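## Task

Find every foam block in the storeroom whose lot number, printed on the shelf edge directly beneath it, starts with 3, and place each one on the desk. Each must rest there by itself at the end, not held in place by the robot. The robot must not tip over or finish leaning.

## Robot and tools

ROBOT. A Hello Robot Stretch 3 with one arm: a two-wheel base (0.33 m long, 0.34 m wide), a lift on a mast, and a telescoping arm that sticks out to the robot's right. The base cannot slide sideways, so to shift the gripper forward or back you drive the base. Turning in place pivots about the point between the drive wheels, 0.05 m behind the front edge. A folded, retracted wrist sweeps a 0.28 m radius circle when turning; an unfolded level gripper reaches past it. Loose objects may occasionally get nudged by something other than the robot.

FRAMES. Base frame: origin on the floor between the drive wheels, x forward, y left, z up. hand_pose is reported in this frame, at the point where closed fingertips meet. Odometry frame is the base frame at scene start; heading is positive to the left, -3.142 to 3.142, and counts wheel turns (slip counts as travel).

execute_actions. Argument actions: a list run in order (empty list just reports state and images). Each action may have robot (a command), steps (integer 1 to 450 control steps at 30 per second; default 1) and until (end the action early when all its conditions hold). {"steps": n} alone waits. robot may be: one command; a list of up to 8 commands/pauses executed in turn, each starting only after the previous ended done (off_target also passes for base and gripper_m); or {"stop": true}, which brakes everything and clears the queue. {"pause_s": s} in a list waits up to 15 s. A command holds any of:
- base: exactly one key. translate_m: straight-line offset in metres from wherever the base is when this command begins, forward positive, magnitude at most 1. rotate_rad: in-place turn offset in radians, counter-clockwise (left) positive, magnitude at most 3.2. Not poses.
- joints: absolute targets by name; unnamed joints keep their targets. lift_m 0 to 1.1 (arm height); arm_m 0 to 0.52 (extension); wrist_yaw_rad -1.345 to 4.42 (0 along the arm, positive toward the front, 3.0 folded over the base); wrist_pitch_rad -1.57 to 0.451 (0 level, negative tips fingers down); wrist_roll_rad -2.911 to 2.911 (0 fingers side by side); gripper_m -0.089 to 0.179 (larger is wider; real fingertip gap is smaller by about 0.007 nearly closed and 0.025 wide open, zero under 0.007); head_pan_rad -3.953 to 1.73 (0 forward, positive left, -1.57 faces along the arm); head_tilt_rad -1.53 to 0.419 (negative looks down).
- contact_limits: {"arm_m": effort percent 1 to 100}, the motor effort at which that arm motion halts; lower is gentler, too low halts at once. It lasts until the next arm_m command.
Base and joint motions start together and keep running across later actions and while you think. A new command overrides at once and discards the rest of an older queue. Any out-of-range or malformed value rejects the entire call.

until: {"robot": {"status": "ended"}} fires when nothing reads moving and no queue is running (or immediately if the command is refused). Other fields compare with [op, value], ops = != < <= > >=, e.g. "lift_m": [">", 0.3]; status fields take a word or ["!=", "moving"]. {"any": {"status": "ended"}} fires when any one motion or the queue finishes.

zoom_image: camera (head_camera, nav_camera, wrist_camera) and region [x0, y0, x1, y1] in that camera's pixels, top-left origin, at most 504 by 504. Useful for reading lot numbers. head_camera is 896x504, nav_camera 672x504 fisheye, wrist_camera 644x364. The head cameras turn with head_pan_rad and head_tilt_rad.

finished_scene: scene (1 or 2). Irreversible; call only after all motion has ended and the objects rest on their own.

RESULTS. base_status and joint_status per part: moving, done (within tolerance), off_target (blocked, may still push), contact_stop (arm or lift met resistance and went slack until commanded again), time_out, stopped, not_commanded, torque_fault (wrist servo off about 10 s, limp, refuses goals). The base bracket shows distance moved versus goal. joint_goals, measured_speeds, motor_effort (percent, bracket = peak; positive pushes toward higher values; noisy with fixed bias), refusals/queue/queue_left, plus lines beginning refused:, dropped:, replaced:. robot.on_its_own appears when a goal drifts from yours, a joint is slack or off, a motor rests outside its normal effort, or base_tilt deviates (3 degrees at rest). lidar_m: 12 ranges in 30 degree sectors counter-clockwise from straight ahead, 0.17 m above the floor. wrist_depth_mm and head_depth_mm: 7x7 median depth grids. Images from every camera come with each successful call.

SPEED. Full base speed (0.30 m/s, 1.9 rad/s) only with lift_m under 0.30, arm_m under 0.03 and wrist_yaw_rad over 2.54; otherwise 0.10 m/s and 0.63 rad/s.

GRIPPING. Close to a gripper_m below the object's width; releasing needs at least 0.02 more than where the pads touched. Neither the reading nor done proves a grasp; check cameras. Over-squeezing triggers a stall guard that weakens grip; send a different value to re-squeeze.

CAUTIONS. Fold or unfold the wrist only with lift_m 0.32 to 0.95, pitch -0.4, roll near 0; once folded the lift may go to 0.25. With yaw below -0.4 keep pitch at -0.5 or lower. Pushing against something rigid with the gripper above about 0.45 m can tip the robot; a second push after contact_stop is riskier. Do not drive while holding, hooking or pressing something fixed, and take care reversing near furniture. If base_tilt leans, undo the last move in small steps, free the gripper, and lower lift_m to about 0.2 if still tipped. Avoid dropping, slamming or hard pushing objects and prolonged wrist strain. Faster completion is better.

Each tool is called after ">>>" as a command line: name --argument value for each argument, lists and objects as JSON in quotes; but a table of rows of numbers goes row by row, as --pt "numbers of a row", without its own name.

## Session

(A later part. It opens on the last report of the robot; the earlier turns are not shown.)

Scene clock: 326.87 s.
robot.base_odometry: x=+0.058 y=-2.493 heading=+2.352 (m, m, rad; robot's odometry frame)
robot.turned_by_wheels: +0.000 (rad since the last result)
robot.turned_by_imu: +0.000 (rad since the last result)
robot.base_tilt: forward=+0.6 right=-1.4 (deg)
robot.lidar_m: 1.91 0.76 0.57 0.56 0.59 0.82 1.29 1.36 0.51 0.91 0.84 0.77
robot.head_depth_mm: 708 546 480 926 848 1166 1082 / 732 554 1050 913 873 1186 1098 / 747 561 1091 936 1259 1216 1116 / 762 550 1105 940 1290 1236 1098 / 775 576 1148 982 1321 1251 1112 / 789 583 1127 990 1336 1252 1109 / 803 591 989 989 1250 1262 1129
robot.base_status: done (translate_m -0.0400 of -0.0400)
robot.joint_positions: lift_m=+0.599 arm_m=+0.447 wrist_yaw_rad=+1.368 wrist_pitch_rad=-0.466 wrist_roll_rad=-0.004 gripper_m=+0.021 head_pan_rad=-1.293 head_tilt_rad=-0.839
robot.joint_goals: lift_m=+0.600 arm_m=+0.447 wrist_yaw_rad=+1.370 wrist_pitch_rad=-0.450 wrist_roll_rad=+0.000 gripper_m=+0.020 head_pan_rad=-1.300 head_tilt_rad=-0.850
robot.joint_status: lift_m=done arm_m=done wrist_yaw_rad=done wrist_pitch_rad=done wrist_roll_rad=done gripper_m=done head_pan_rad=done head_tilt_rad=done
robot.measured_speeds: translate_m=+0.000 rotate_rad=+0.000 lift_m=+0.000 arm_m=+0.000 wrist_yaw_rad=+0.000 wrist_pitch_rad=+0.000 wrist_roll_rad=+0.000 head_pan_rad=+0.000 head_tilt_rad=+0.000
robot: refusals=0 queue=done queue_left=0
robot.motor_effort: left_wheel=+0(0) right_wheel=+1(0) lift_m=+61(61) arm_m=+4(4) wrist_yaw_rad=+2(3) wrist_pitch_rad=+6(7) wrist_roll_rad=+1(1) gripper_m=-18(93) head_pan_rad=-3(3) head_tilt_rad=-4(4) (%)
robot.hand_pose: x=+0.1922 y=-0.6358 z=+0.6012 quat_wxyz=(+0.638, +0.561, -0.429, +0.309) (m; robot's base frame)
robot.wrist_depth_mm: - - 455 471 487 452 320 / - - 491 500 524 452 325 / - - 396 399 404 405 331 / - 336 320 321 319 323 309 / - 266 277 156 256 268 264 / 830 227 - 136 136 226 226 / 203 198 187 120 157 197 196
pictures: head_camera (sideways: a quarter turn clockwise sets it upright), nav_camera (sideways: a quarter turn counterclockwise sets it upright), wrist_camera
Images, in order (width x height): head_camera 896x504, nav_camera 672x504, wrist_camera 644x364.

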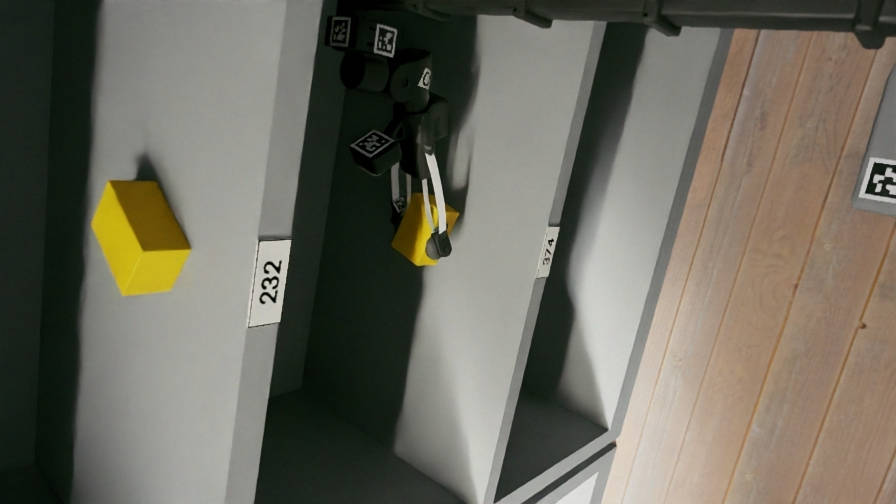

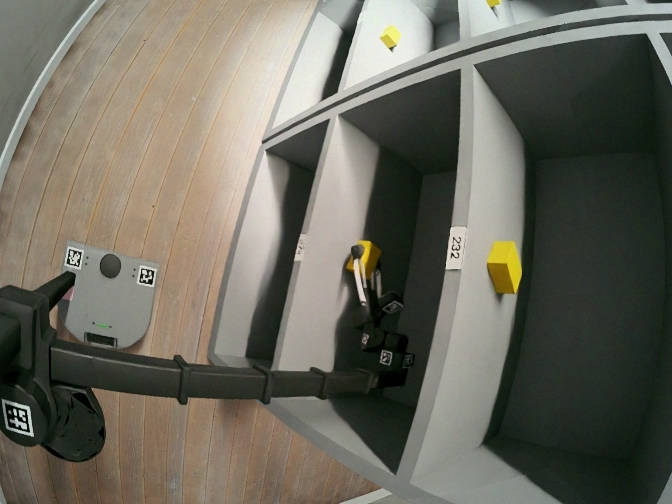

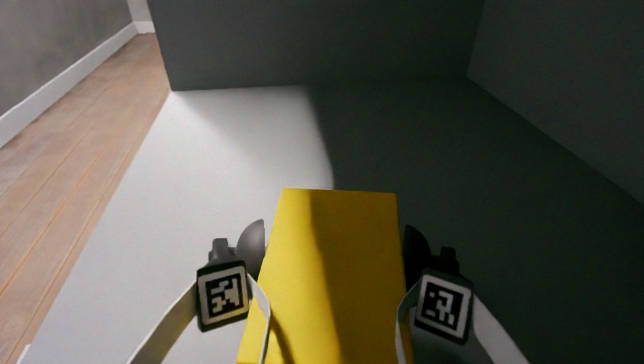

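>>> execute_actions --actions '[{"robot":{"joints":{"arm_m":0.0,"wrist_yaw_rad":2.65,"head_pan_rad":-2.75,"head_tilt_rad":-0.55}},"steps":300,"until":{"robot":{"arm_m":["<",0.2]}}},{"robot":{"base":{"translate_m":-0.65}},"steps":300,"until":{"robot":{"arm_m":["<",0.14],"wrist_yaw_rad":[">",2.3]}}},{"robot":{"joints":{"lift_m":0.29}},"steps":450,"until":{"robot":{"status":"ended"}}},{"robot":{"base":{"rotate_rad":1.59}},"steps":450,"until":{"robot":{"status":"ended"}}}]'

Scene clock: 356.73 s.
robot.base_odometry: x=+0.515 y=-2.955 heading=-2.341 (m, m, rad; robot's odometry frame)
robot.turned_by_wheels: +1.590 (rad since the last result)
robot.turned_by_imu: +1.538 (rad since the last result)
robot.base_tilt: forward=+0.6 right=-1.4 (deg)
robot.lidar_m: 0.58 0.61 0.67 0.65 0.68 0.95 2.83 0.58 1.30 2.05 0.80 0.60
robot.head_depth_mm: 2646 2849 3054 2242 1735 1407 1188 / 2754 2899 3038 2272 1756 1411 1194 / 2859 3050 3301 2290 1778 1430 1206 / 745 814 889 984 1096 1241 1199 / 615 657 703 766 829 934 1148 / 521 551 586 646 961 1281 1203 / 456 496 688 1290 1073 1351 1234
robot.base_status: done (rotate_rad +1.5899 of +1.5900)
robot.joint_positions: lift_m=+0.291 arm_m=+0.001 wrist_yaw_rad=+2.648 wrist_pitch_rad=-0.467 wrist_roll_rad=-0.004 gripper_m=+0.021 head_pan_rad=-2.743 head_tilt_rad=-0.556
robot.joint_goals: lift_m=+0.290 arm_m=+0.000 wrist_yaw_rad=+2.650 wrist_pitch_rad=-0.450 wrist_roll_rad=+0.000 gripper_m=+0.020 head_pan_rad=-2.750 head_tilt_rad=-0.550
robot.joint_status: lift_m=done arm_m=done wrist_yaw_rad=done wrist_pitch_rad=done wrist_roll_rad=done gripper_m=done head_pan_rad=done head_tilt_rad=done
robot.measured_speeds: translate_m=+0.000 rotate_rad=+0.000 lift_m=+0.000 arm_m=+0.000 wrist_yaw_rad=+0.000 wrist_pitch_rad=+0.000 wrist_roll_rad=+0.000 head_pan_rad=+0.000 head_tilt_rad=+0.000
robot: refusals=0 queue=done queue_left=0
robot.motor_effort: left_wheel=-1(7) right_wheel=+2(11) lift_m=+14(60) arm_m=-4(3) wrist_yaw_rad=+3(4) wrist_pitch_rad=+7(7) wrist_roll_rad=+2(1) gripper_m=-19(18) head_pan_rad=-3(39) head_tilt_rad=+2(21) (%)
robot.hand_pose: x=+0.0821 y=+0.0456 z=+0.2926 quat_wxyz=(+0.327, +0.706, -0.009, +0.628) (m; robot's base frame)
robot.wrist_depth_mm: 532 581 628 719 765 566 461 / 564 627 697 790 819 598 483 / 607 662 740 819 819 631 502 / 651 684 698 695 695 647 524 / 592 578 599 157 553 577 519 / - 502 - 136 136 498 491 / - - 117 120 269 430 429
pictures: head_camera (sideways: a quarter turn clockwise sets it upright), nav_camera (sideways: a quarter turn counterclockwise sets it upright), wrist_camera
Images, in order (width x height): head_camera 896x504, nav_camera 672x504, wrist_camera 644x364.

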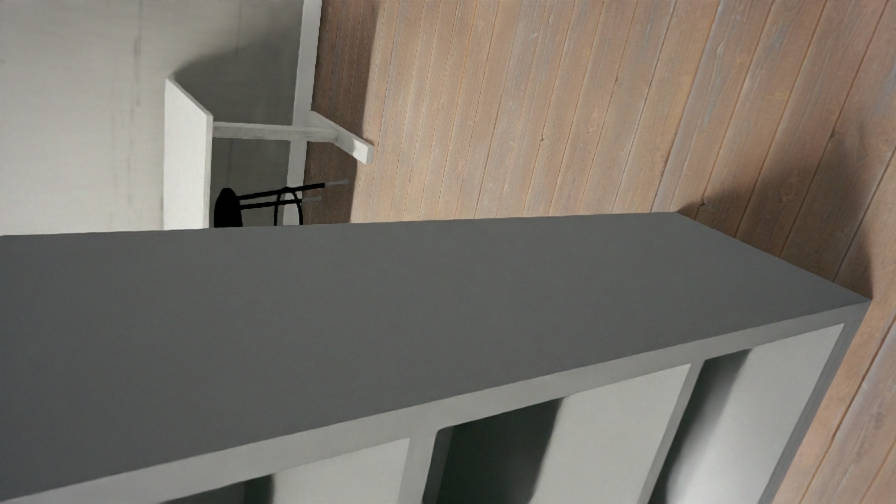

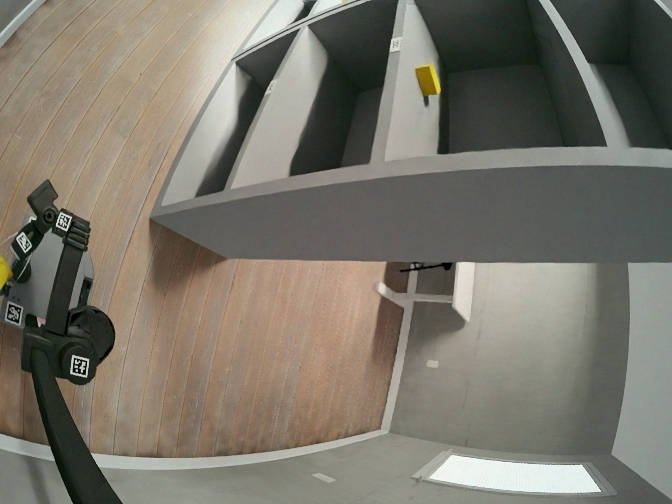

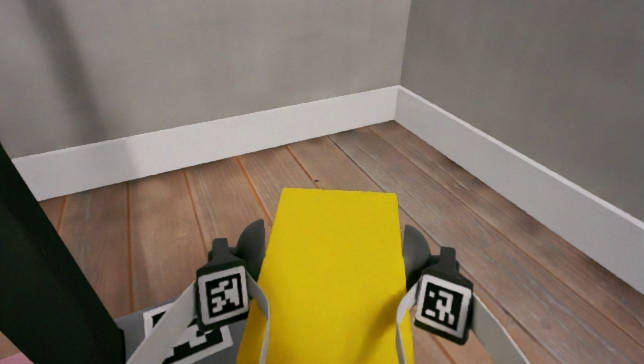

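>>> execute_actions --actions '[{"robot":{"base":{"translate_m":-1.0},"joints":{"head_pan_rad":-1.7,"head_tilt_rad":-0.75}},"steps":450,"until":{"robot":{"translate_m":["<",-0.8]}}},{"robot":{"base":{"translate_m":-1.0}},"steps":450,"until":{"robot":{"translate_m":["<",-0.8]}}},{"robot":{"base":{"translate_m":-0.96}},"steps":450,"until":{"robot":{"translate_m":["<",-0.66]}}},{"robot":{"joints":{"lift_m":0.8}},"steps":450,"until":{"robot":{"lift_m":[">",0.4]}}},{"robot":{"joints":{"wrist_yaw_rad":0.0}},"steps":450,"until":{"robot":{"lift_m":[">",0.78]}}},{"robot":{"joints":{"arm_m":0.35}},"steps":450,"until":{"robot":{"status":"ended"}}}]'

Scene clock: 382.83 s.
robot.base_odometry: x=+2.306 y=-1.110 heading=-2.341 (m, m, rad; robot's odometry frame)
robot.turned_by_wheels: +0.000 (rad since the last result)
robot.turned_by_imu: -0.016 (rad since the last result)
robot.base_tilt: forward=+0.5 right=-1.5 (deg)
robot.lidar_m: 1.70 0.98 0.72 0.70 0.73 0.66 0.64 0.67 0.66 0.88 2.34 1.72
robot.head_depth_mm: 1320 1282 976 827 1479 - 1072 / 1675 1326 990 - - 1262 1114 / 2140 1352 1102 774 1449 1293 1121 / 3481 1378 - 776 1512 1292 1122 / 3356 1395 1068 806 1496 1298 1137 / 3313 1577 1120 844 1499 1303 1149 / 3243 3305 2389 1862 1544 1327 1154
robot.base_status: done (translate_m -0.9600 of -0.9600)
robot.joint_positions: lift_m=+0.799 arm_m=+0.350 wrist_yaw_rad=+0.002 wrist_pitch_rad=-0.468 wrist_roll_rad=-0.004 gripper_m=+0.021 head_pan_rad=-1.707 head_tilt_rad=-0.741
robot.joint_goals: lift_m=+0.800 arm_m=+0.350 wrist_yaw_rad=+0.000 wrist_pitch_rad=-0.450 wrist_roll_rad=+0.000 gripper_m=+0.020 head_pan_rad=-1.700 head_tilt_rad=-0.750
robot.joint_status: lift_m=done arm_m=done wrist_yaw_rad=done wrist_pitch_rad=done wrist_roll_rad=done gripper_m=done head_pan_rad=done head_tilt_rad=done
robot.measured_speeds: translate_m=+0.000 rotate_rad=+0.000 lift_m=+0.000 arm_m=+0.000 wrist_yaw_rad=+0.000 wrist_pitch_rad=+0.000 wrist_roll_rad=+0.000 head_pan_rad=+0.000 head_tilt_rad=+0.000
robot: refusals=0 queue=done queue_left=0
robot.motor_effort: left_wheel=+0(7) right_wheel=+1(3) lift_m=+61(63) arm_m=+4(5) wrist_yaw_rad=-3(4) wrist_pitch_rad=+7(7) wrist_roll_rad=+2(1) gripper_m=-18(19) head_pan_rad=+2(39) head_tilt_rad=-4(17) (%)
robot.hand_pose: x=-0.0211 y=-0.7125 z=+0.8008 quat_wxyz=(+0.689, +0.165, -0.686, -0.163) (m; robot's base frame)
robot.wrist_depth_mm: - - - 914 889 917 786 / - - 670 578 584 587 581 / - - 431 427 434 430 438 / - - 347 343 346 346 341 / - 295 291 157 276 281 285 / - 244 - 136 135 243 241 / 217 212 201 120 163 211 211
pictures: head_camera (sideways: a quarter turn clockwise sets it upright), nav_camera (sideways: a quarter turn counterclockwise sets it upright), wrist_camera
Images, in order (width x height): head_camera 896x504, nav_camera 672x504, wrist_camera 644x364.

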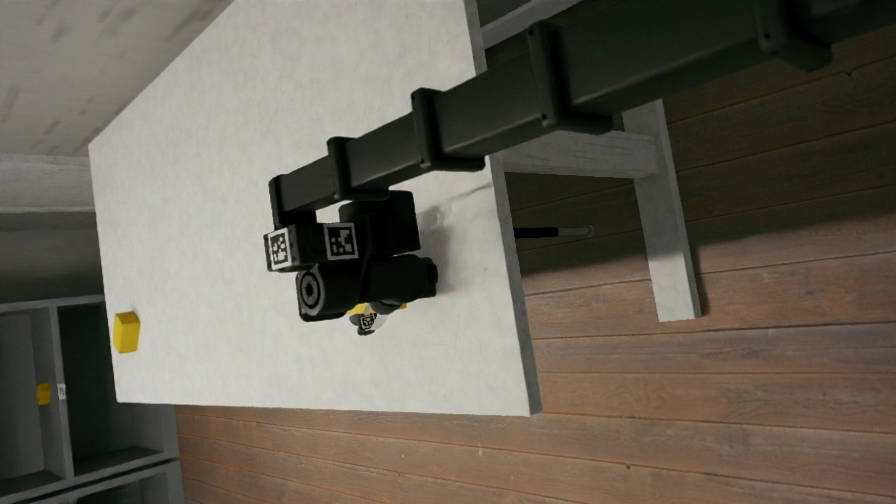

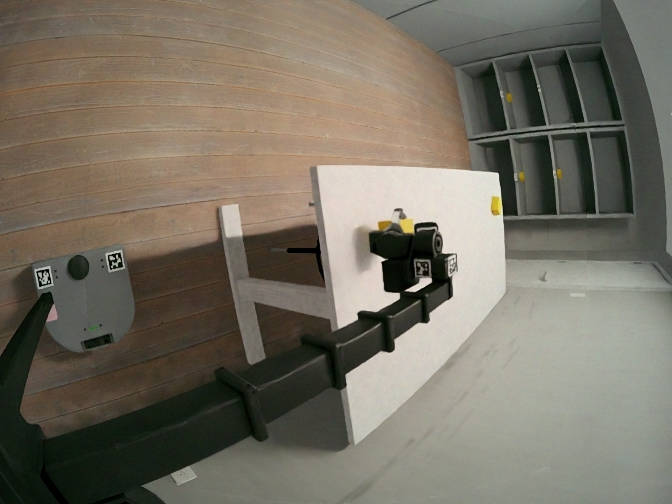

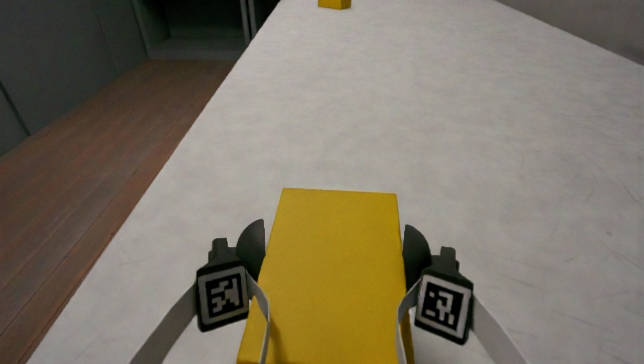

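>>> execute_actions --actions '[{"robot":{"joints":{"lift_m":0.754}},"steps":150,"until":{"robot":{"status":"ended"}}},{"robot":{"joints":{"gripper_m":0.11}},"steps":90,"until":{"robot":{"status":"ended"}}},{"robot":{"joints":{"lift_m":0.82,"arm_m":0.27}},"steps":150,"until":{"robot":{"status":"ended"}}}]'

Scene clock: 392.37 s.
robot.base_odometry: x=+2.306 y=-1.110 heading=-2.341 (m, m, rad; robot's odometry frame)
robot.turned_by_wheels: +0.000 (rad since the last result)
robot.turned_by_imu: +0.000 (rad since the last result)
robot.base_tilt: forward=+0.5 right=-1.4 (deg)
robot.lidar_m: 1.69 0.98 0.72 0.70 0.72 0.66 0.64 0.67 0.66 0.87 2.34 1.73
robot.head_depth_mm: 1319 1287 978 823 - - 1085 / 1690 1333 1007 - 1171 1272 1121 / 2125 1355 1086 759 1428 1286 1133 / 3423 1372 1094 750 1506 1306 1130 / 3364 1398 1062 790 1500 1300 1136 / 3336 1580 1123 842 1504 1315 1141 / 3327 3323 2386 1886 1547 1324 1147
robot.base_status: done (translate_m -0.9600 of -0.9600)
robot.joint_positions: lift_m=+0.819 arm_m=+0.270 wrist_yaw_rad=+0.002 wrist_pitch_rad=-0.464 wrist_roll_rad=-0.004 gripper_m=+0.110 head_pan_rad=-1.707 head_tilt_rad=-0.741
robot.joint_goals: lift_m=+0.820 arm_m=+0.270 wrist_yaw_rad=+0.000 wrist_pitch_rad=-0.450 wrist_roll_rad=+0.000 gripper_m=+0.110 head_pan_rad=-1.700 head_tilt_rad=-0.750
robot.joint_status: lift_m=done arm_m=done wrist_yaw_rad=done wrist_pitch_rad=done wrist_roll_rad=done gripper_m=done head_pan_rad=done head_tilt_rad=done
robot.measured_speeds: translate_m=+0.000 rotate_rad=+0.000 lift_m=+0.000 arm_m=+0.000 wrist_yaw_rad=+0.000 wrist_pitch_rad=+0.000 wrist_roll_rad=+0.000 head_pan_rad=+0.000 head_tilt_rad=+0.000
robot: refusals=0 queue=done queue_left=0
robot.motor_effort: left_wheel=+0(0) right_wheel=+0(0) lift_m=+61(64) arm_m=-4(4) wrist_yaw_rad=-3(3) wrist_pitch_rad=+5(7) wrist_roll_rad=+1(1) gripper_m=+0(81) head_pan_rad=+2(3) head_tilt_rad=-4(4) (%)
robot.hand_pose: x=-0.0211 y=-0.6336 z=+0.8216 quat_wxyz=(+0.690, +0.164, -0.686, -0.162) (m; robot's base frame)
robot.wrist_depth_mm: - - - 991 - - 802 / - - - 645 634 641 657 / - - 482 473 478 480 477 / - - 379 379 384 380 381 / - - 311 252 318 316 316 / - 277 266 221 268 276 270 / 988 229 232 235 233 226 233
pictures: head_camera (sideways: a quarter turn clockwise sets it upright), nav_camera (sideways: a quarter turn counterclockwise sets it upright), wrist_camera
Images, in order (width x height): head_camera 896x504, nav_camera 672x504, wrist_camera 644x364.

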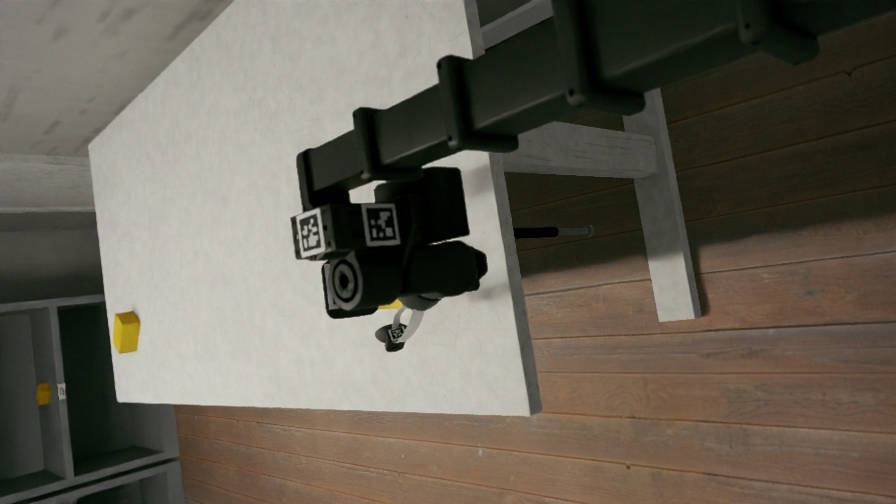

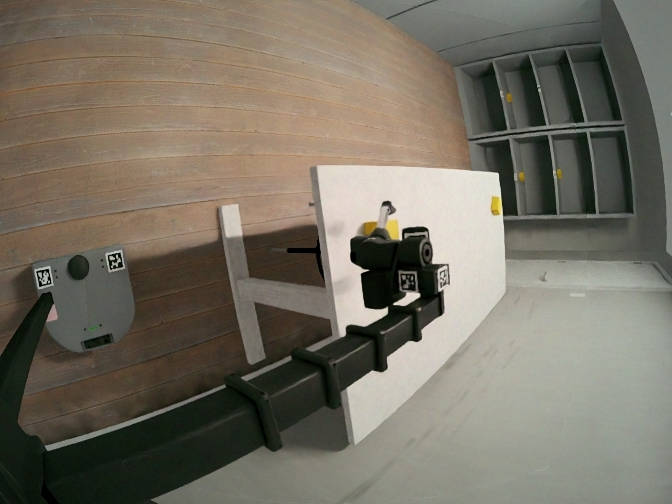

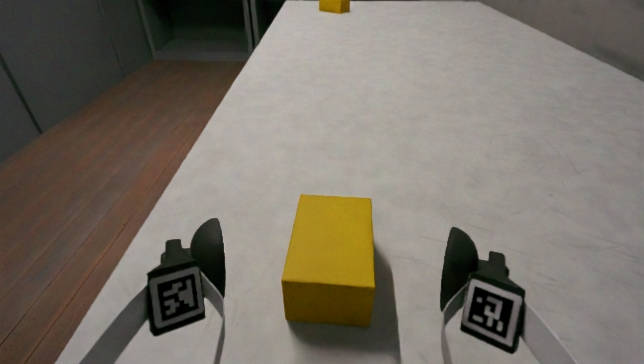

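Both targets (324 and 374) are on the desk, and all 12 labels have been read.

>>> finished_scene --scene 2

The scene is finished: the task was done.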